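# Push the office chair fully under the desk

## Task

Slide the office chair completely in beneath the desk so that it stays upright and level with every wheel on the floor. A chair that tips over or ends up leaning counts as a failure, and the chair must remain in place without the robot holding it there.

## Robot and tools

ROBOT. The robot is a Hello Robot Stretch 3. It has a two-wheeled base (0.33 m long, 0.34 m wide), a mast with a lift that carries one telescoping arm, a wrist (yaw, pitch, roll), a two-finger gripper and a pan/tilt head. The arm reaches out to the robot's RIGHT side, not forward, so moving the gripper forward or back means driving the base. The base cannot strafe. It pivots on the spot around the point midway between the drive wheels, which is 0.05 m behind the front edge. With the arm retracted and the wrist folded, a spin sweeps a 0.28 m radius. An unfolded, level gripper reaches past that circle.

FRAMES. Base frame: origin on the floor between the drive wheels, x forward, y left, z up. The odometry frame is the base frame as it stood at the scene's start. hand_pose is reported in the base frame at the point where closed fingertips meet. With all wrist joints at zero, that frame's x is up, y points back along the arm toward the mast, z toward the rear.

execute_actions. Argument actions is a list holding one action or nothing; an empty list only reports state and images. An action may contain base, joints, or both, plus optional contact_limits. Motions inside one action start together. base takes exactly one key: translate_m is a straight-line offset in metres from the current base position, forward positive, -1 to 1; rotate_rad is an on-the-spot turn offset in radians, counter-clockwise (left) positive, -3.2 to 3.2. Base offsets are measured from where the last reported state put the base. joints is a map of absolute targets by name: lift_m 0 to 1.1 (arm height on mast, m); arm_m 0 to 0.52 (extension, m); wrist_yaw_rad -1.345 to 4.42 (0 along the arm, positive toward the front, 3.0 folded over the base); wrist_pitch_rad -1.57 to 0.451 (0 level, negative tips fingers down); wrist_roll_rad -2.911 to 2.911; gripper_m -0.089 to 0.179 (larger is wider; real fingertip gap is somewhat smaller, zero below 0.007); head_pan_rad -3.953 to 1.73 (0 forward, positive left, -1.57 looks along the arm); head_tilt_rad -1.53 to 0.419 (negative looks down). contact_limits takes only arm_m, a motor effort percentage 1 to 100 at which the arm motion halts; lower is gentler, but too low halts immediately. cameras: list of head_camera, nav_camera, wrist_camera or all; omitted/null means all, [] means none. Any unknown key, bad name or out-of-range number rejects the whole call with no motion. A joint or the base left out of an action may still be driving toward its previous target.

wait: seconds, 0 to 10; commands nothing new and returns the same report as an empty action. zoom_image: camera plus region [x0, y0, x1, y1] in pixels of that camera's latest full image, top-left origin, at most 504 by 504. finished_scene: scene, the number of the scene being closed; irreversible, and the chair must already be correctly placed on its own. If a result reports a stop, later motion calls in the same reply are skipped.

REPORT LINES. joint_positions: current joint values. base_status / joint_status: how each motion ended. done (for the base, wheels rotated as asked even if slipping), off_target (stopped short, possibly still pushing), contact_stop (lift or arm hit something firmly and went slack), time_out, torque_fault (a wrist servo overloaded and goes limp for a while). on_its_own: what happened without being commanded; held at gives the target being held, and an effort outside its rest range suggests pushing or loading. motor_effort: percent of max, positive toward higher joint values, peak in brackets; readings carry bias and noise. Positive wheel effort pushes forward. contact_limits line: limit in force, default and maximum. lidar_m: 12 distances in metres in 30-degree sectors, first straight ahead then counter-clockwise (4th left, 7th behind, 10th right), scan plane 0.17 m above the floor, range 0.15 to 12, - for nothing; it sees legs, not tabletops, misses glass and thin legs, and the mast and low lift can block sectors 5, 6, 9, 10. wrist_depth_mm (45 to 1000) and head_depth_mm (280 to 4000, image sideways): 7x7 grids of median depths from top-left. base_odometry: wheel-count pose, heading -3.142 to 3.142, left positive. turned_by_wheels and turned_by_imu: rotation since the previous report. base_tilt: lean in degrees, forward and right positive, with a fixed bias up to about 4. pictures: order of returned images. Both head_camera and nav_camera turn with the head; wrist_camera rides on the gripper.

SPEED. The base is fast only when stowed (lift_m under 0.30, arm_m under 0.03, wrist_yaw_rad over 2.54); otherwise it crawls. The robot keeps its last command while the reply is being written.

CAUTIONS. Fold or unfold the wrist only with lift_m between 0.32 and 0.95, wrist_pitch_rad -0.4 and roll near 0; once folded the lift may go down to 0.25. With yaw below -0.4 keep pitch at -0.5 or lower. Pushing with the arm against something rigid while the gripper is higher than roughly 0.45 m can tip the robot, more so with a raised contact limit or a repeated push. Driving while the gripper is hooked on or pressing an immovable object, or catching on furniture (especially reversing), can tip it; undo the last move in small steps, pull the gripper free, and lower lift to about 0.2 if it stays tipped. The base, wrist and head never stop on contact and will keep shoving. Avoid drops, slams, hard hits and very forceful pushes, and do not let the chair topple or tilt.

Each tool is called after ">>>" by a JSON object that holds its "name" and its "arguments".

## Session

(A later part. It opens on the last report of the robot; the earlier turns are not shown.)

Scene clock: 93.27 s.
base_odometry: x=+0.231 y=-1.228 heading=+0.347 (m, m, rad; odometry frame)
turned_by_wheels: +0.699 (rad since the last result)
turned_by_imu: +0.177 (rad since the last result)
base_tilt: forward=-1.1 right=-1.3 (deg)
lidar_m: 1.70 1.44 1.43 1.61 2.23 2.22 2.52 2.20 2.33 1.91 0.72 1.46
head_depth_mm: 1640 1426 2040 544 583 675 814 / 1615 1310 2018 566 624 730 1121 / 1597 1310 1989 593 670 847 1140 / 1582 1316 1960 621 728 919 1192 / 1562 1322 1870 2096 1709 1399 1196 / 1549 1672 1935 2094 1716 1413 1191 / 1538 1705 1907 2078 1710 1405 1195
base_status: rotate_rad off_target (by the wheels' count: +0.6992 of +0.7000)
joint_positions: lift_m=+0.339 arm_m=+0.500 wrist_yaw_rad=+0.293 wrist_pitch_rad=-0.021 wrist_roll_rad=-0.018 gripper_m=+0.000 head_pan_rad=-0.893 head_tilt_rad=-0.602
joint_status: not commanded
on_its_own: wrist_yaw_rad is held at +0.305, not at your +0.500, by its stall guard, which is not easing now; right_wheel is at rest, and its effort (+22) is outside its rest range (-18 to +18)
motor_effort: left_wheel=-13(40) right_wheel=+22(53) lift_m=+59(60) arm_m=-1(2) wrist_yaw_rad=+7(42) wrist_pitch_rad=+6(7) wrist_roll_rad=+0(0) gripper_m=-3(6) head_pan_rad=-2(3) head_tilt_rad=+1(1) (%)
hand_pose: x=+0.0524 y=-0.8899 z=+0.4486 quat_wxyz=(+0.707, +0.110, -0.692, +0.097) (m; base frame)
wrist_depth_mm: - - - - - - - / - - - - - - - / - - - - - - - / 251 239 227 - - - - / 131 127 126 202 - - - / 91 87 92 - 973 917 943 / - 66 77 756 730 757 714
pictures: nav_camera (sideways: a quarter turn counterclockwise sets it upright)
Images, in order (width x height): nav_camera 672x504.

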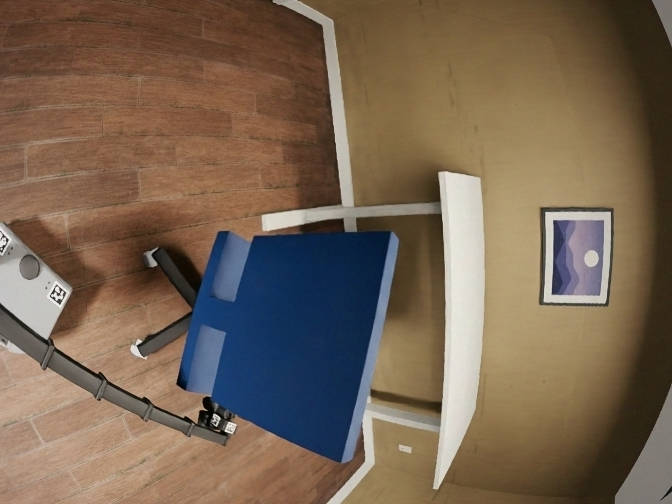

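>>> {"name": "execute_actions", "arguments": {"actions": [{"base":{"rotate_rad":-1.1},"joints":{"head_pan_rad":0}}], "cameras": []}}

>>> {"name": "execute_actions", "arguments": {"actions": [{"joints":{"arm_m":0.02,"lift_m":0.62,"wrist_yaw_rad":1.57}}], "cameras": []}}

>>> {"name": "execute_actions", "arguments": {"actions": [{"base":{"translate_m":0.5}}], "cameras": ["nav_camera"]}}

Scene clock: 96.27 s.
base_odometry: x=+0.231 y=-1.228 heading=-0.753 (m, m, rad; odometry frame)
turned_by_wheels: -1.100 (rad since the last result)
turned_by_imu: -1.105 (rad since the last result)
base_tilt: forward=-1.1 right=-1.4 (deg)
lidar_m: 0.72 1.46 1.76 1.45 1.44 1.57 2.23 2.22 2.45 2.20 2.33 1.91
head_depth_mm: 1834 1585 2248 540 586 694 1145 / 1760 1430 2240 551 608 719 1091 / 1713 1437 2154 567 634 754 1143 / 1667 1438 2077 577 658 797 1149 / 1608 1310 1987 598 689 886 1197 / 1556 1309 1906 611 752 1375 1196 / 1523 1313 1808 2019 1711 1401 1200
base_status: done
joint_positions: lift_m=+0.339 arm_m=+0.500 wrist_yaw_rad=+0.304 wrist_pitch_rad=-0.021 wrist_roll_rad=-0.018 gripper_m=+0.000 head_pan_rad=-0.007 head_tilt_rad=-0.602
joint_status: all done
on_its_own: wrist_yaw_rad is held at +0.305, not at your +0.500, by its stall guard, which is not easing now
motor_effort: left_wheel=+1(10) right_wheel=-2(18) lift_m=+59(59) arm_m=-1(1) wrist_yaw_rad=+0(8) wrist_pitch_rad=+6(6) wrist_roll_rad=+1(0) gripper_m=-2(3) head_pan_rad=+2(33) head_tilt_rad=+2(2) (%)
hand_pose: x=+0.0551 y=-0.8891 z=+0.4486 quat_wxyz=(+0.707, +0.114, -0.691, +0.101) (m; base frame)
wrist_depth_mm: - - - - - - - / - - - - - - - / - - - - - - - / - - - - - - - / - - - - - - - / - - - - - 911 926 / 774 763 767 741 738 730 720
pictures: none
No camera images: the call's "cameras" was empty. Leave "cameras" out to get every camera's image.

Scene clock: 100.97 s.
base_odometry: x=+0.231 y=-1.228 heading=-0.753 (m, m, rad; odometry frame)
turned_by_wheels: +0.000 (rad since the last result)
turned_by_imu: +0.000 (rad since the last result)
base_tilt: forward=-1.2 right=-1.4 (deg)
lidar_m: 0.72 1.46 1.76 1.45 1.44 1.57 2.24 2.23 2.45 2.19 2.33 1.92
head_depth_mm: 1831 1578 2250 538 585 693 1145 / 1783 1437 2256 551 609 719 1094 / 1714 1437 2137 567 633 755 1144 / 1666 1442 2068 575 658 808 1142 / 1611 1317 1981 597 688 883 1193 / 1563 1313 1889 611 753 1368 1198 / 1512 1307 1795 2011 1708 1406 1195
base_status: not commanded
joint_positions: lift_m=+0.619 arm_m=+0.020 wrist_yaw_rad=+1.570 wrist_pitch_rad=-0.021 wrist_roll_rad=-0.018 gripper_m=+0.000 head_pan_rad=-0.007 head_tilt_rad=-0.602
joint_status: all done
motor_effort: left_wheel=+2(1) right_wheel=-2(2) lift_m=+59(61) arm_m=-2(4) wrist_yaw_rad=+0(2) wrist_pitch_rad=+6(6) wrist_roll_rad=+0(0) gripper_m=-3(3) head_pan_rad=+2(3) head_tilt_rad=+1(2) (%)
hand_pose: x=+0.2343 y=-0.1655 z=+0.7285 quat_wxyz=(+0.510, +0.501, -0.490, +0.499) (m; base frame)
wrist_depth_mm: - 412 394 363 - - - / - 437 409 379 - - - / - 453 414 385 - - - / - 466 429 398 - - - / - 487 451 424 - - - / - - 470 - - - - / - 533 501 477 517 - -
pictures: none
No camera images: the call's "cameras" was empty. Leave "cameras" out to get every camera's image.

Scene clock: 107.33 s.
base_odometry: x=+0.596 y=-1.570 heading=-0.753 (m, m, rad; odometry frame)
turned_by_wheels: +0.000 (rad since the last result)
turned_by_imu: -0.008 (rad since the last result)
base_tilt: forward=-1.1 right=-1.3 (deg)
lidar_m: 0.36 1.01 1.58 1.61 1.59 1.77 2.71 2.69 2.64 2.16 2.15 1.46
head_depth_mm: 1386 1303 901 1995 1711 1396 296 / 1340 1301 852 1935 1709 1405 296 / 1289 1318 854 1872 1715 896 776 / 1254 1312 806 1785 1696 897 762 / 1214 1287 807 1711 1701 895 762 / 1185 1246 804 1635 1708 1400 764 / 1145 1203 805 1574 1612 1361 764
base_status: done
joint_positions: lift_m=+0.619 arm_m=+0.020 wrist_yaw_rad=+1.419 wrist_pitch_rad=-0.023 wrist_roll_rad=-0.018 gripper_m=+0.000 head_pan_rad=-0.007 head_tilt_rad=-0.602
joint_status: not commanded
on_its_own: wrist_yaw_rad is held at +1.438, not at your +1.570, by its stall guard, which is not easing now; wrist_yaw_rad is at rest, and its effort (+13) is outside its rest range (-12 to +12)
motor_effort: left_wheel=-2(11) right_wheel=+5(33) lift_m=+59(60) arm_m=-3(3) wrist_yaw_rad=+13(65) wrist_pitch_rad=+6(7) wrist_roll_rad=+0(0) gripper_m=-4(14) head_pan_rad=+3(2) head_tilt_rad=+2(1) (%)
hand_pose: x=+0.2313 y=-0.2040 z=+0.7281 quat_wxyz=(+0.547, +0.463, -0.526, +0.459) (m; base frame)
wrist_depth_mm: 100 110 131 161 210 - - / 101 113 134 165 215 - - / 103 115 137 170 225 - - / 104 117 140 174 231 - - / 106 119 143 168 - - - / 108 121 146 - - - - / 110 124 145 191 252 - -
pictures: nav_camera (sideways: a quarter turn counterclockwise sets it upright)
Images, in order (width x height): nav_camera 672x504.

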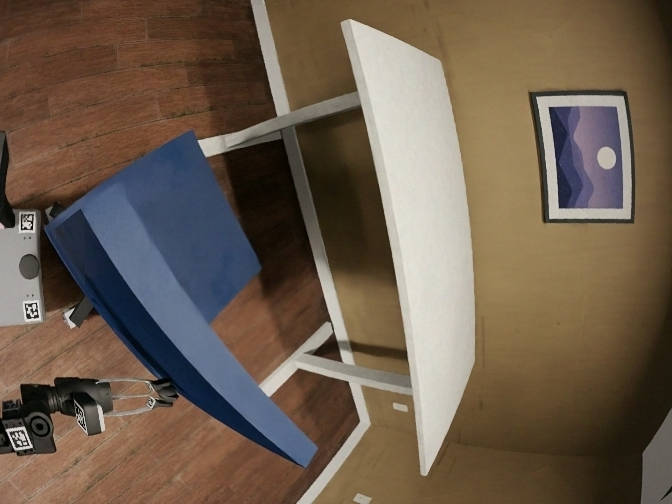

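>>> {"name": "execute_actions", "arguments": {"actions": [{"joints":{"wrist_yaw_rad":0.0,"lift_m":0.34}}], "cameras": []}}

>>> {"name": "execute_actions", "arguments": {"actions": [{"base":{"translate_m":0.6}}], "cameras": ["nav_camera"]}}

Scene clock: 110.83 s.
base_odometry: x=+0.596 y=-1.570 heading=-0.753 (m, m, rad; odometry frame)
turned_by_wheels: +0.000 (rad since the last result)
turned_by_imu: +0.000 (rad since the last result)
base_tilt: forward=-1.1 right=-1.2 (deg)
lidar_m: 0.36 1.01 1.58 1.61 1.59 1.77 2.71 2.69 2.64 2.16 2.15 1.45
head_depth_mm: 1386 1303 904 2000 1707 1401 296 / 1343 1306 852 1936 1709 1394 296 / 1294 1308 853 1877 1711 898 778 / 1259 1311 806 1785 1700 896 760 / 1215 1284 805 1696 1711 897 763 / 1173 1245 808 1642 1702 1403 764 / 1144 1207 807 1567 1607 1367 762
base_status: not commanded
joint_positions: lift_m=+0.341 arm_m=+0.020 wrist_yaw_rad=+0.002 wrist_pitch_rad=-0.020 wrist_roll_rad=-0.018 gripper_m=+0.000 head_pan_rad=-0.007 head_tilt_rad=-0.602
joint_status: all done
motor_effort: left_wheel=+0(2) right_wheel=-1(5) lift_m=+14(54) arm_m=-2(3) wrist_yaw_rad=-1(12) wrist_pitch_rad=+6(7) wrist_roll_rad=+1(1) gripper_m=-2(4) head_pan_rad=+2(3) head_tilt_rad=+1(1) (%)
hand_pose: x=-0.0210 y=-0.4210 z=+0.4502 quat_wxyz=(+0.714, +0.008, -0.700, -0.007) (m; base frame)
wrist_depth_mm: - - - - - - - / - - - - - - - / - - - - - - - / - - - - - - - / - - - - - - - / - - - - - 919 939 / 789 769 777 772 753 740 749
pictures: none
No camera images: the call's "cameras" was empty. Leave "cameras" out to get every camera's image.

Scene clock: 117.83 s.
base_odometry: x=+1.034 y=-1.980 heading=-0.753 (m, m, rad; odometry frame)
turned_by_wheels: +0.000 (rad since the last result)
turned_by_imu: +0.581 (rad since the last result)
base_tilt: forward=-1.2 right=-1.4 (deg)
lidar_m: 0.75 1.32 1.63 1.63 1.85 2.96 2.96 2.42 2.13 2.12 1.26 0.27
head_depth_mm: 922 1011 811 583 470 1409 763 / 942 1039 812 583 486 1398 764 / 966 1049 812 584 503 1403 763 / 990 1079 814 583 986 1314 764 / 1013 1129 815 583 1561 1403 1169 / 1042 1162 1283 584 1616 1412 1195 / 1067 1197 1363 609 1659 1410 1197
base_status: translate_m off_target (by the wheels' count: +0.5998 of +0.6000)
joint_positions: lift_m=+0.341 arm_m=+0.020 wrist_yaw_rad=-0.087 wrist_pitch_rad=-0.014 wrist_roll_rad=-0.017 gripper_m=+0.000 head_pan_rad=-0.006 head_tilt_rad=-0.599
joint_status: not commanded
on_its_own: wrist_yaw_rad is held at -0.096, not at your +0.000, by its stall guard, which is not easing now; left_wheel is at rest, and its effort (+36) is outside its rest range (-18 to +18); right_wheel is at rest, and its effort (+26) is outside its rest range (-18 to +18)
motor_effort: left_wheel=+36(81) right_wheel=+26(41) lift_m=+17(18) arm_m=-2(3) wrist_yaw_rad=-7(44) wrist_pitch_rad=+4(6) wrist_roll_rad=+0(0) gripper_m=-2(3) head_pan_rad=+2(2) head_tilt_rad=-1(1) (%)
hand_pose: x=-0.0437 y=-0.4202 z=+0.4517 quat_wxyz=(+0.712, -0.025, -0.700, -0.036) (m; base frame)
wrist_depth_mm: - - - - - - - / - - - - - - - / - - - - - - - / - - - - - - - / - 912 - - - - - / 100 96 134 - - 960 929 / - 73 114 764 759 754 727
pictures: nav_camera (sideways: a quarter turn counterclockwise sets it upright)
Images, in order (width x height): nav_camera 672x504.

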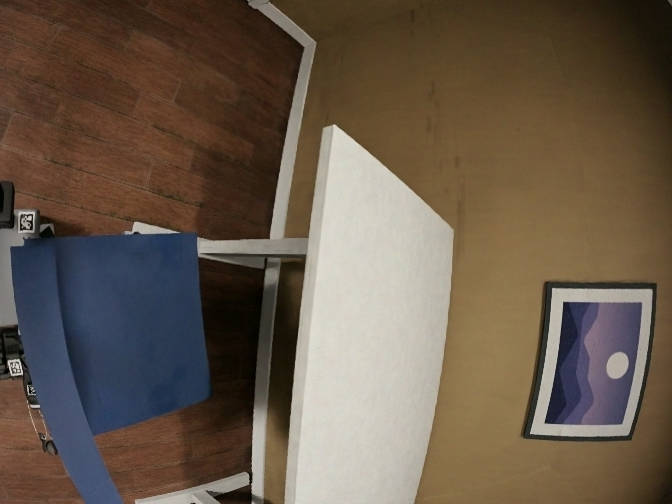

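>>> {"name": "execute_actions", "arguments": {"actions": [{"base":{"translate_m":-0.5}}], "cameras": ["nav_camera"]}}

Scene clock: 124.20 s.
base_odometry: x=+0.669 y=-1.638 heading=-0.753 (m, m, rad; odometry frame)
turned_by_wheels: +0.000 (rad since the last result)
turned_by_imu: -0.003 (rad since the last result)
base_tilt: forward=-1.0 right=-1.3 (deg)
lidar_m: 0.73 1.86 1.74 1.75 1.96 2.48 2.48 2.39 2.03 2.02 1.53 1.66
head_depth_mm: 1314 1313 970 558 622 745 1167 / 1343 1318 969 560 625 750 1122 / 1382 1323 1716 565 631 753 1168 / 1411 1334 1285 566 632 831 1150 / 1445 1562 1803 2013 1710 1409 1167 / 1487 1650 1874 2068 1716 1411 1194 / 1521 1704 1949 2106 1696 1409 1195
base_status: done
joint_positions: lift_m=+0.341 arm_m=+0.020 wrist_yaw_rad=-0.095 wrist_pitch_rad=-0.017 wrist_roll_rad=-0.017 gripper_m=+0.000 head_pan_rad=-0.006 head_tilt_rad=-0.599
joint_status: not commanded
on_its_own: wrist_yaw_rad is held at -0.096, not at your +0.000, by its stall guard, which is not easing now
motor_effort: left_wheel=+0(32) right_wheel=+0(24) lift_m=+17(17) arm_m=-2(2) wrist_yaw_rad=+0(7) wrist_pitch_rad=+5(5) wrist_roll_rad=+0(0) gripper_m=-2(2) head_pan_rad=+2(2) head_tilt_rad=-1(1) (%)
hand_pose: x=-0.0457 y=-0.4199 z=+0.4510 quat_wxyz=(+0.712, -0.027, -0.700, -0.040) (m; base frame)
wrist_depth_mm: - - - - - - - / - - - - - - - / - - - - - - - / - - - - - - - / - - - - - - - / - - - - - 980 937 / 800 771 762 739 751 758 747
pictures: nav_camera (sideways: a quarter turn counterclockwise sets it upright)
Images, in order (width x height): nav_camera 672x504.

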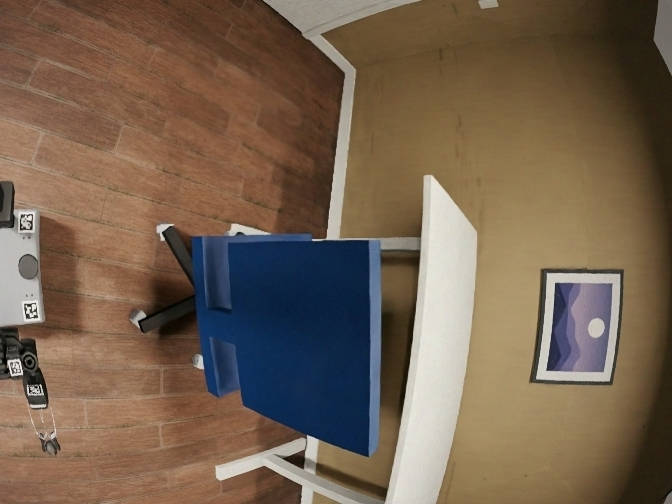

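>>> {"name": "execute_actions", "arguments": {"actions": [{"base":{"rotate_rad":0.71},"joints":{"arm_m":0}}], "cameras": []}}

>>> {"name": "execute_actions", "arguments": {"actions": [{"base":{"translate_m":0.92}}], "cameras": []}}

>>> {"name": "execute_actions", "arguments": {"actions": [{"base":{"rotate_rad":-0.71},"joints":{"head_pan_rad":-1.5,"head_tilt_rad":-0.8,"wrist_yaw_rad":0}}], "cameras": ["nav_camera"]}}

Scene clock: 126.57 s.
base_odometry: x=+0.669 y=-1.638 heading=-0.043 (m, m, rad; odometry frame)
turned_by_wheels: +0.710 (rad since the last result)
turned_by_imu: +0.714 (rad since the last result)
base_tilt: forward=-1.0 right=-1.5 (deg)
lidar_m: 1.88 1.74 1.76 2.19 2.48 2.51 2.04 2.02 2.04 1.53 0.73 1.24
head_depth_mm: 1706 1824 1989 2072 1710 1402 1190 / 1887 2023 2227 2188 1710 1403 1194 / 1894 2110 2384 2178 1703 1408 1196 / 1758 1946 2209 2194 1710 1404 1195 / 1632 1802 2001 2107 1704 1403 1194 / 1542 1688 1861 2025 1708 1407 1200 / 1447 1583 1729 1909 1705 1403 1199
base_status: done
joint_positions: lift_m=+0.341 arm_m=+0.000 wrist_yaw_rad=-0.095 wrist_pitch_rad=-0.017 wrist_roll_rad=-0.017 gripper_m=+0.000 head_pan_rad=-0.006 head_tilt_rad=-0.599
joint_status: all done
on_its_own: wrist_yaw_rad is held at -0.096, not at your +0.000, by its stall guard, which is not easing now
motor_effort: left_wheel=-2(7) right_wheel=+3(6) lift_m=+17(17) arm_m=-2(3) wrist_yaw_rad=+0(1) wrist_pitch_rad=+5(5) wrist_roll_rad=-1(0) gripper_m=-3(3) head_pan_rad=+2(2) head_tilt_rad=-1(0) (%)
hand_pose: x=-0.0458 y=-0.3999 z=+0.4510 quat_wxyz=(+0.712, -0.027, -0.700, -0.040) (m; base frame)
wrist_depth_mm: 285 326 - - - - - / - - - - - - - / - - - - - - - / 305 353 - - - - - / 296 - - - - - - / - - - - - 963 948 / 778 773 783 760 767 748 745
pictures: none
No camera images: the call's "cameras" was empty. Leave "cameras" out to get every camera's image.

Scene clock: 136.80 s.
base_odometry: x=+1.588 y=-1.678 heading=-0.043 (m, m, rad; odometry frame)
turned_by_wheels: -0.001 (rad since the last result)
turned_by_imu: -0.657 (rad since the last result)
base_tilt: forward=-1.1 right=-1.4 (deg)
lidar_m: 1.07 1.23 1.20 1.20 1.41 2.43 3.06 2.81 2.54 0.53 1.23 0.65
head_depth_mm: 832 915 1013 1143 1309 1401 1164 / 855 941 1052 1188 1367 1400 1194 / 878 973 1088 1235 1435 1399 1194 / 908 1009 1129 1289 1506 1398 1194 / 938 1041 1175 1352 1565 1398 1194 / 967 1076 1226 1419 1617 1397 1191 / 1001 1117 1269 1487 1664 1401 1199
base_status: done
joint_positions: lift_m=+0.341 arm_m=+0.000 wrist_yaw_rad=-0.555 wrist_pitch_rad=-0.022 wrist_roll_rad=-0.017 gripper_m=+0.000 head_pan_rad=-0.006 head_tilt_rad=-0.599
joint_status: not commanded
on_its_own: wrist_yaw_rad is held at -0.489, not at your +0.000, by its stall guard, which is still easing; right_wheel is at rest, and its effort (+19) is outside its rest range (-18 to +18)
motor_effort: left_wheel=-9(13) right_wheel=+19(31) lift_m=+17(17) arm_m=+4(3) wrist_yaw_rad=+46(65) wrist_pitch_rad=+6(6) wrist_roll_rad=+0(0) gripper_m=-7(10) head_pan_rad=+2(2) head_tilt_rad=+0(1) (%)
hand_pose: x=-0.1562 y=-0.3618 z=+0.4497 quat_wxyz=(+0.684, -0.184, -0.676, -0.203) (m; base frame)
wrist_depth_mm: - - 154 235 - - - / - - 161 223 - - - / - - 166 222 - - - / 272 260 186 223 - - - / 140 136 133 159 - - - / 97 93 92 - 972 941 941 / - 70 73 715 728 738 725
pictures: none
No camera images: the call's "cameras" was empty. Leave "cameras" out to get every camera's image.

Scene clock: 138.87 s.
base_odometry: x=+1.588 y=-1.678 heading=-0.753 (m, m, rad; odometry frame)
turned_by_wheels: -0.710 (rad since the last result)
turned_by_imu: -0.727 (rad since the last result)
base_tilt: forward=-1.1 right=-1.4 (deg)
lidar_m: 0.65 1.07 1.12 1.23 1.22 1.30 1.84 3.06 3.25 2.60 0.53 0.54
head_depth_mm: 2406 2635 2130 1730 1456 1265 1114 / 2481 2661 2135 1737 1464 1264 1115 / 2388 2623 2143 1739 1466 1261 1126 / 2285 2568 2162 1736 1465 1271 1080 / 2240 2468 652 671 693 774 1024 / 2164 2432 553 428 392 469 724 / 2095 2372 2142 1766 368 792 736
base_status: done
joint_positions: lift_m=+0.341 arm_m=+0.000 wrist_yaw_rad=-0.001 wrist_pitch_rad=-0.021 wrist_roll_rad=-0.017 gripper_m=+0.000 head_pan_rad=-1.493 head_tilt_rad=-0.790
joint_status: all done
motor_effort: left_wheel=+2(6) right_wheel=-3(21) lift_m=+17(17) arm_m=+3(3) wrist_yaw_rad=+1(62) wrist_pitch_rad=+6(6) wrist_roll_rad=+0(0) gripper_m=-2(9) head_pan_rad=-3(33) head_tilt_rad=-6(31) (%)
hand_pose: x=-0.0218 y=-0.4003 z=+0.4498 quat_wxyz=(+0.713, +0.007, -0.701, -0.008) (m; base frame)
wrist_depth_mm: 196 311 - - - - - / 194 - - - - - - / 193 - - - - - - / 192 315 - - - - - / 192 276 - - - - - / 194 - - - - 973 942 / 749 770 779 759 741 748 740
pictures: nav_camera (sideways: a quarter turn counterclockwise sets it upright)
Images, in order (width x height): nav_camera 672x504.

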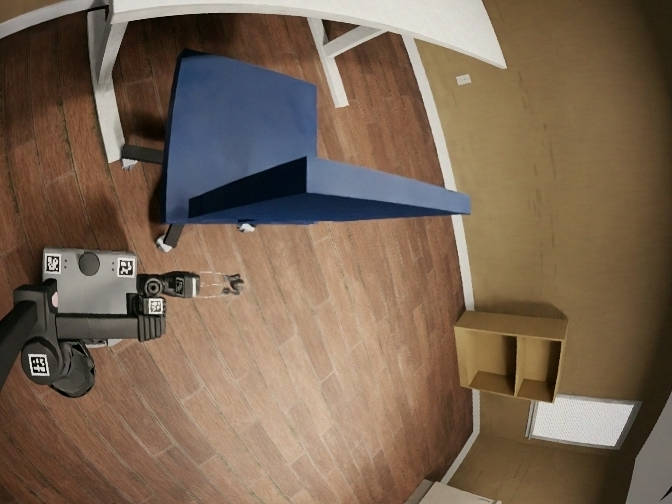

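>>> {"name": "execute_actions", "arguments": {"actions": [{"base":{"rotate_rad":-0.85},"joints":{"head_pan_rad":0,"head_tilt_rad":-0.7}}], "cameras": []}}

>>> {"name": "execute_actions", "arguments": {"actions": [{"base":{"translate_m":0.45}}], "cameras": ["nav_camera"]}}

Scene clock: 141.33 s.
base_odometry: x=+1.588 y=-1.678 heading=-1.603 (m, m, rad; odometry frame)
turned_by_wheels: -0.850 (rad since the last result)
turned_by_imu: -0.855 (rad since the last result)
base_tilt: forward=-1.1 right=-1.3 (deg)
lidar_m: 0.53 1.25 0.65 1.06 1.22 1.21 1.20 1.41 2.41 3.05 2.80 2.54
head_depth_mm: 2044 2305 2442 471 604 1287 1139 / 2106 2348 2438 1913 394 579 1124 / 2117 2416 2464 1893 383 406 590 / 2130 1041 2451 1900 994 838 731 / 2079 918 746 1904 994 841 1014 / 1698 919 653 1797 1565 862 1143 / 1464 923 655 522 1524 1268 1155
base_status: done
joint_positions: lift_m=+0.341 arm_m=+0.000 wrist_yaw_rad=-0.001 wrist_pitch_rad=-0.021 wrist_roll_rad=-0.017 gripper_m=+0.000 head_pan_rad=-0.007 head_tilt_rad=-0.705
joint_status: all done
motor_effort: left_wheel=+2(7) right_wheel=-3(6) lift_m=+17(17) arm_m=+2(2) wrist_yaw_rad=+1(0) wrist_pitch_rad=+6(6) wrist_roll_rad=+0(0) gripper_m=-3(3) head_pan_rad=+2(33) head_tilt_rad=+4(18) (%)
hand_pose: x=-0.0216 y=-0.4003 z=+0.4498 quat_wxyz=(+0.713, +0.008, -0.701, -0.008) (m; base frame)
wrist_depth_mm: - - - - - - - / - - - - - - - / - - - - - - - / - - - - - - - / - - - - - - - / - - - - - 972 944 / 785 765 775 754 766 760 731
pictures: none
No camera images: the call's "cameras" was empty. Leave "cameras" out to get every camera's image.

Scene clock: 147.03 s.
base_odometry: x=+1.574 y=-2.128 heading=-1.603 (m, m, rad; odometry frame)
turned_by_wheels: +0.000 (rad since the last result)
turned_by_imu: -0.177 (rad since the last result)
base_tilt: forward=-1.0 right=-1.4 (deg)
lidar_m: 0.29 0.28 1.00 0.56 0.57 1.52 1.62 1.73 2.51 3.15 2.54 2.17
head_depth_mm: 1730 1945 2188 1739 383 316 287 / 1753 1995 2220 1920 1562 710 455 / 1777 1995 2258 1905 1552 839 728 / 1795 2029 2271 1923 1559 842 730 / 1826 980 2285 1912 1551 840 730 / 1852 925 655 1793 1559 842 731 / 1865 924 656 507 1452 1294 732
base_status: done
joint_positions: lift_m=+0.341 arm_m=+0.000 wrist_yaw_rad=+0.000 wrist_pitch_rad=-0.020 wrist_roll_rad=-0.017 gripper_m=+0.000 head_pan_rad=-0.007 head_tilt_rad=-0.703
joint_status: not commanded
motor_effort: left_wheel=+11(30) right_wheel=+9(49) lift_m=+17(17) arm_m=+2(2) wrist_yaw_rad=+1(2) wrist_pitch_rad=+6(6) wrist_roll_rad=+0(0) gripper_m=-2(3) head_pan_rad=+2(2) head_tilt_rad=+2(3) (%)
hand_pose: x=-0.0215 y=-0.4004 z=+0.4500 quat_wxyz=(+0.713, +0.008, -0.701, -0.007) (m; base frame)
wrist_depth_mm: - - - - - - - / - - - - - - - / - - - - - - - / - - - - - - - / - - - - - - - / - - - - - 942 958 / 799 777 753 750 746 739 754
pictures: nav_camera (sideways: a quarter turn counterclockwise sets it upright)
Images, in order (width x height): nav_camera 672x504.

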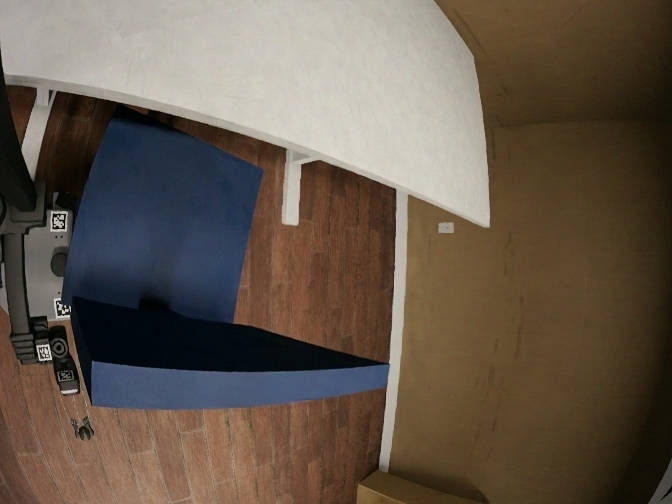

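>>> {"name": "execute_actions", "arguments": {"actions": [{"base":{"translate_m":-0.45}}], "cameras": []}}

>>> {"name": "execute_actions", "arguments": {"actions": [{"base":{"rotate_rad":-0.75}}], "cameras": []}}

>>> {"name": "execute_actions", "arguments": {"actions": [{"base":{"translate_m":1.0}}], "cameras": []}}

>>> {"name": "execute_actions", "arguments": {"actions": [{"base":{"rotate_rad":2.21}}], "cameras": ["nav_camera"]}}

Scene clock: 153.03 s.
base_odometry: x=+1.588 y=-1.678 heading=-1.603 (m, m, rad; odometry frame)
turned_by_wheels: +0.000 (rad since the last result)
turned_by_imu: -0.002 (rad since the last result)
base_tilt: forward=-1.0 right=-1.4 (deg)
lidar_m: 0.72 1.35 0.62 1.02 1.08 1.19 1.17 1.26 1.82 3.10 3.30 2.63
head_depth_mm: 2105 2371 2448 1905 1550 1317 1144 / 2128 2337 679 1736 1559 1322 1142 / 2159 2417 2475 595 728 1138 1146 / 2153 2448 2444 1218 993 899 1143 / 2101 1102 2472 1221 994 1161 1114 / 2130 926 747 1860 998 1269 1144 / 1921 925 655 560 1525 1301 1155
base_status: done
joint_positions: lift_m=+0.341 arm_m=+0.000 wrist_yaw_rad=+0.000 wrist_pitch_rad=-0.020 wrist_roll_rad=-0.017 gripper_m=+0.000 head_pan_rad=-0.007 head_tilt_rad=-0.703
joint_status: not commanded
motor_effort: left_wheel=+1(9) right_wheel=-1(7) lift_m=+17(17) arm_m=+2(2) wrist_yaw_rad=+0(1) wrist_pitch_rad=+6(6) wrist_roll_rad=+0(1) gripper_m=-2(2) head_pan_rad=+3(3) head_tilt_rad=+3(3) (%)
hand_pose: x=-0.0215 y=-0.4004 z=+0.4500 quat_wxyz=(+0.713, +0.008, -0.701, -0.007) (m; base frame)
wrist_depth_mm: - - - - - - - / - - - - - - - / - - - - - - - / - - - - - - - / - - - - - - - / - - - - - 971 969 / 803 763 760 762 757 735 745
pictures: none
No camera images: the call's "cameras" was empty. Leave "cameras" out to get every camera's image.

Scene clock: 155.17 s.
base_odometry: x=+1.588 y=-1.678 heading=-2.353 (m, m, rad; odometry frame)
turned_by_wheels: -0.750 (rad since the last result)
turned_by_imu: -0.754 (rad since the last result)
base_tilt: forward=-0.9 right=-1.3 (deg)
lidar_m: 2.82 2.58 0.72 0.63 0.62 1.03 1.27 1.17 1.18 1.47 2.96 3.13
head_depth_mm: 3387 3432 2425 1906 1557 1312 1149 / 2913 3142 2443 1894 1562 1320 1147 / 2794 3020 2464 1896 1567 1321 1143 / 2537 2833 2454 1912 1564 1322 1144 / 2512 2763 2455 1907 1578 1319 1149 / 2326 2577 2458 1898 1570 1319 1115 / 2204 2430 2473 1920 1529 809 1102
base_status: done
joint_positions: lift_m=+0.341 arm_m=+0.000 wrist_yaw_rad=+0.000 wrist_pitch_rad=-0.020 wrist_roll_rad=-0.017 gripper_m=+0.000 head_pan_rad=-0.007 head_tilt_rad=-0.703
joint_status: not commanded
motor_effort: left_wheel=+2(6) right_wheel=-3(7) lift_m=+17(17) arm_m=+2(2) wrist_yaw_rad=+0(0) wrist_pitch_rad=+6(6) wrist_roll_rad=+0(0) gripper_m=-2(2) head_pan_rad=+2(2) head_tilt_rad=+2(3) (%)
hand_pose: x=-0.0215 y=-0.4004 z=+0.4500 quat_wxyz=(+0.713, +0.008, -0.701, -0.007) (m; base frame)
wrist_depth_mm: - - - - - 874 758 / - - - - - 919 784 / - - - - - 957 772 / - - - - - 972 786 / - - - - - - 817 / - - - - - 902 821 / 784 756 780 757 733 748 726
pictures: none
No camera images: the call's "cameras" was empty. Leave "cameras" out to get every camera's image.

Scene clock: 166.40 s.
base_odometry: x=+0.883 y=-2.387 heading=-2.353 (m, m, rad; odometry frame)
turned_by_wheels: +0.000 (rad since the last result)
turned_by_imu: +0.007 (rad since the last result)
base_tilt: forward=-0.9 right=-1.2 (deg)
lidar_m: 1.87 1.80 1.82 1.39 0.75 1.29 2.05 1.96 1.98 2.45 2.50 2.53
head_depth_mm: 2057 2716 2464 1895 1547 1317 1146 / 2092 2327 2365 1919 1559 1320 1146 / 1951 2224 2286 1905 1566 1320 1142 / 1628 1860 2174 1912 1553 1325 1145 / 1739 1946 2177 1907 1559 1322 1145 / 1630 1808 2037 1920 1566 1318 1157 / 1531 1685 1898 1911 1561 1325 1147
base_status: done
joint_positions: lift_m=+0.341 arm_m=+0.000 wrist_yaw_rad=+0.000 wrist_pitch_rad=-0.020 wrist_roll_rad=-0.017 gripper_m=+0.000 head_pan_rad=-0.007 head_tilt_rad=-0.703
joint_status: not commanded
motor_effort: left_wheel=+1(6) right_wheel=-2(2) lift_m=+17(17) arm_m=+2(2) wrist_yaw_rad=+1(0) wrist_pitch_rad=+6(6) wrist_roll_rad=+0(0) gripper_m=-2(2) head_pan_rad=+2(2) head_tilt_rad=+2(3) (%)
hand_pose: x=-0.0215 y=-0.4004 z=+0.4500 quat_wxyz=(+0.713, +0.008, -0.701, -0.007) (m; base frame)
wrist_depth_mm: - - - - - - - / - - - - - - - / - - - - - - - / - - - - - - - / - - - - - - - / - - - - - 968 918 / 788 771 781 773 746 726 724
pictures: none
No camera images: the call's "cameras" was empty. Leave "cameras" out to get every camera's image.

Scene clock: 170.83 s.
base_odometry: x=+0.883 y=-2.387 heading=-0.143 (m, m, rad; odometry frame)
turned_by_wheels: +2.210 (rad since the last result)
turned_by_imu: +2.224 (rad since the last result)
base_tilt: forward=-1.1 right=-1.4 (deg)
lidar_m: 0.75 1.29 2.04 1.96 2.02 2.60 2.50 2.41 1.86 1.80 1.85 1.39
head_depth_mm: 1324 911 1768 1903 1563 1312 1139 / 1325 916 1695 645 1522 1311 1140 / 1329 920 1661 607 733 1161 1144 / 1331 918 1670 627 762 1241 1145 / 1329 926 1668 647 794 1209 1147 / 1338 926 604 667 827 1292 1145 / 1334 926 621 691 1448 1325 1149
base_status: done
joint_positions: lift_m=+0.341 arm_m=+0.000 wrist_yaw_rad=+0.000 wrist_pitch_rad=-0.020 wrist_roll_rad=-0.017 gripper_m=+0.000 head_pan_rad=-0.007 head_tilt_rad=-0.703
joint_status: not commanded
motor_effort: left_wheel=-2(6) right_wheel=+3(6) lift_m=+17(17) arm_m=+2(2) wrist_yaw_rad=+0(1) wrist_pitch_rad=+6(6) wrist_roll_rad=+0(0) gripper_m=-2(3) head_pan_rad=+2(2) head_tilt_rad=+3(1) (%)
hand_pose: x=-0.0215 y=-0.4004 z=+0.4500 quat_wxyz=(+0.713, +0.008, -0.701, -0.007) (m; base frame)
wrist_depth_mm: - - - - - - - / - - - - - - - / - - - - - - - / - - - - - - - / - - - - - - - / - - - - - 958 932 / 787 774 778 762 737 734 725
pictures: nav_camera (sideways: a quarter turn counterclockwise sets it upright)
Images, in order (width x height): nav_camera 672x504.

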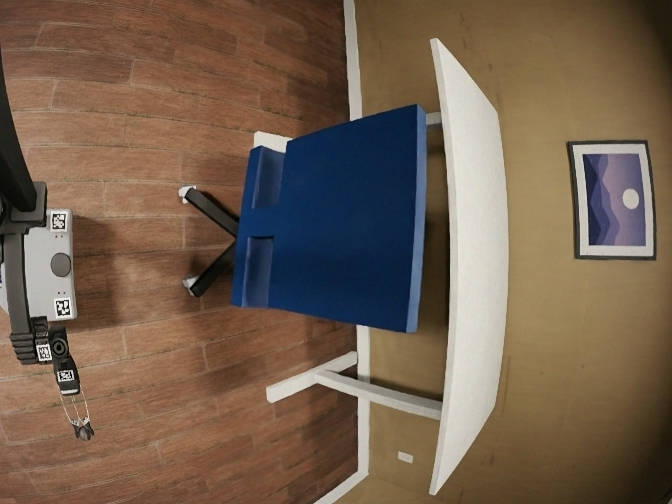

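>>> {"name": "execute_actions", "arguments": {"actions": [{"base":{"translate_m":0.82}}], "cameras": ["nav_camera"]}}

Scene clock: 180.10 s.
base_odometry: x=+1.695 y=-2.504 heading=-0.143 (m, m, rad; odometry frame)
turned_by_wheels: +0.000 (rad since the last result)
turned_by_imu: -0.006 (rad since the last result)
base_tilt: forward=-1.0 right=-1.4 (deg)
lidar_m: 0.83 0.25 0.64 1.97 2.03 2.72 3.32 2.43 1.86 1.77 0.78 0.87
head_depth_mm: 670 755 649 503 410 347 301 / 670 757 651 504 410 347 301 / 672 756 653 504 411 347 301 / 673 757 653 506 411 347 301 / 673 760 655 505 412 348 302 / 676 761 657 506 412 348 302 / 677 763 657 507 413 349 302
base_status: translate_m off_target (by the wheels' count: +0.8199 of +0.8200)
joint_positions: lift_m=+0.341 arm_m=+0.000 wrist_yaw_rad=+0.000 wrist_pitch_rad=-0.020 wrist_roll_rad=-0.017 gripper_m=+0.000 head_pan_rad=-0.007 head_tilt_rad=-0.702
joint_status: not commanded
on_its_own: right_wheel is at rest, and its effort (+19) is outside its rest range (-18 to +18)
motor_effort: left_wheel=+12(33) right_wheel=+19(47) lift_m=+18(17) arm_m=+2(2) wrist_yaw_rad=+0(1) wrist_pitch_rad=+6(6) wrist_roll_rad=+0(0) gripper_m=-2(2) head_pan_rad=+2(2) head_tilt_rad=+2(3) (%)
hand_pose: x=-0.0215 y=-0.4004 z=+0.4501 quat_wxyz=(+0.713, +0.007, -0.701, -0.007) (m; base frame)
wrist_depth_mm: - - - - - - - / - - - - - - - / 467 - - - - - - / 468 - - - - - - / 472 - - - - - - / 469 - - - - 949 928 / 500 755 766 755 742 730 723
pictures: nav_camera (sideways: a quarter turn counterclockwise sets it upright)
Images, in order (width x height): nav_camera 672x504.

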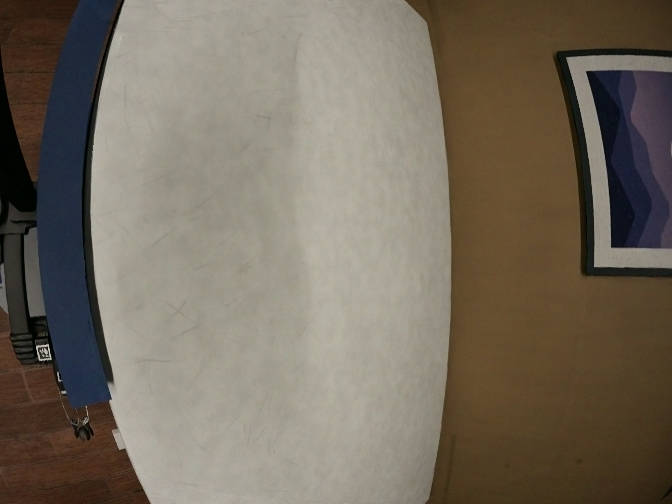

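Backrest is at the desk edge. Back away.

>>> {"name": "execute_actions", "arguments": {"actions": [{"base":{"translate_m":-0.45}}], "cameras": ["nav_camera"]}}

Scene clock: 185.90 s.
base_odometry: x=+1.249 y=-2.440 heading=-0.143 (m, m, rad; odometry frame)
turned_by_wheels: +0.000 (rad since the last result)
turned_by_imu: -0.003 (rad since the last result)
base_tilt: forward=-1.1 right=-1.4 (deg)
lidar_m: 0.67 0.68 1.74 1.94 2.03 2.70 2.86 2.60 1.88 1.79 1.85 1.08
head_depth_mm: 1052 914 648 1598 1560 1315 1142 / 1059 917 650 1611 1556 1317 1142 / 1058 919 653 515 627 862 1126 / 1057 925 654 515 628 841 1145 / 1060 924 653 516 626 830 1118 / 1061 928 656 515 625 830 1147 / 1058 924 657 514 625 843 1145
base_status: done
joint_positions: lift_m=+0.341 arm_m=+0.000 wrist_yaw_rad=+0.000 wrist_pitch_rad=-0.020 wrist_roll_rad=-0.017 gripper_m=+0.000 head_pan_rad=-0.007 head_tilt_rad=-0.702
joint_status: not commanded
motor_effort: left_wheel=+0(10) right_wheel=+0(14) lift_m=+18(17) arm_m=+2(2) wrist_yaw_rad=+0(1) wrist_pitch_rad=+6(6) wrist_roll_rad=+0(0) gripper_m=-2(2) head_pan_rad=+2(2) head_tilt_rad=+2(1) (%)
hand_pose: x=-0.0215 y=-0.4004 z=+0.4501 quat_wxyz=(+0.713, +0.007, -0.701, -0.007) (m; base frame)
wrist_depth_mm: - - - - - - - / - - - - - - - / - - - - - - - / - - - - - - - / - - - - - - - / - - - - - 958 930 / 782 785 758 764 742 735 733
pictures: nav_camera (sideways: a quarter turn counterclockwise sets it upright)
Images, in order (width x height): nav_camera 672x504.

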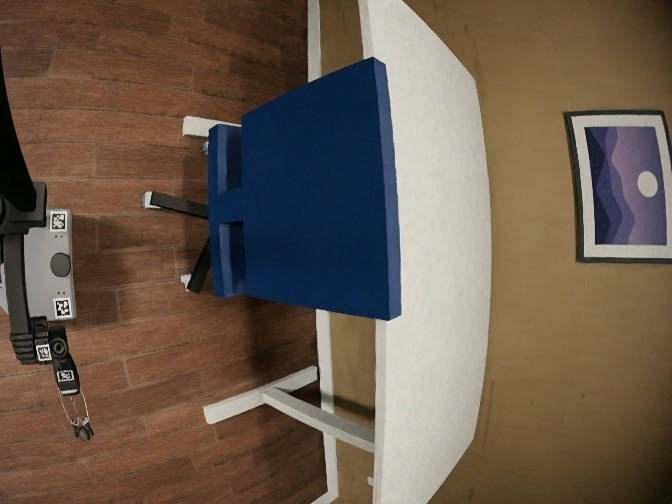

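>>> {"name": "finished_scene", "arguments": {"scene": 2}}

The scene is finished: the task was done.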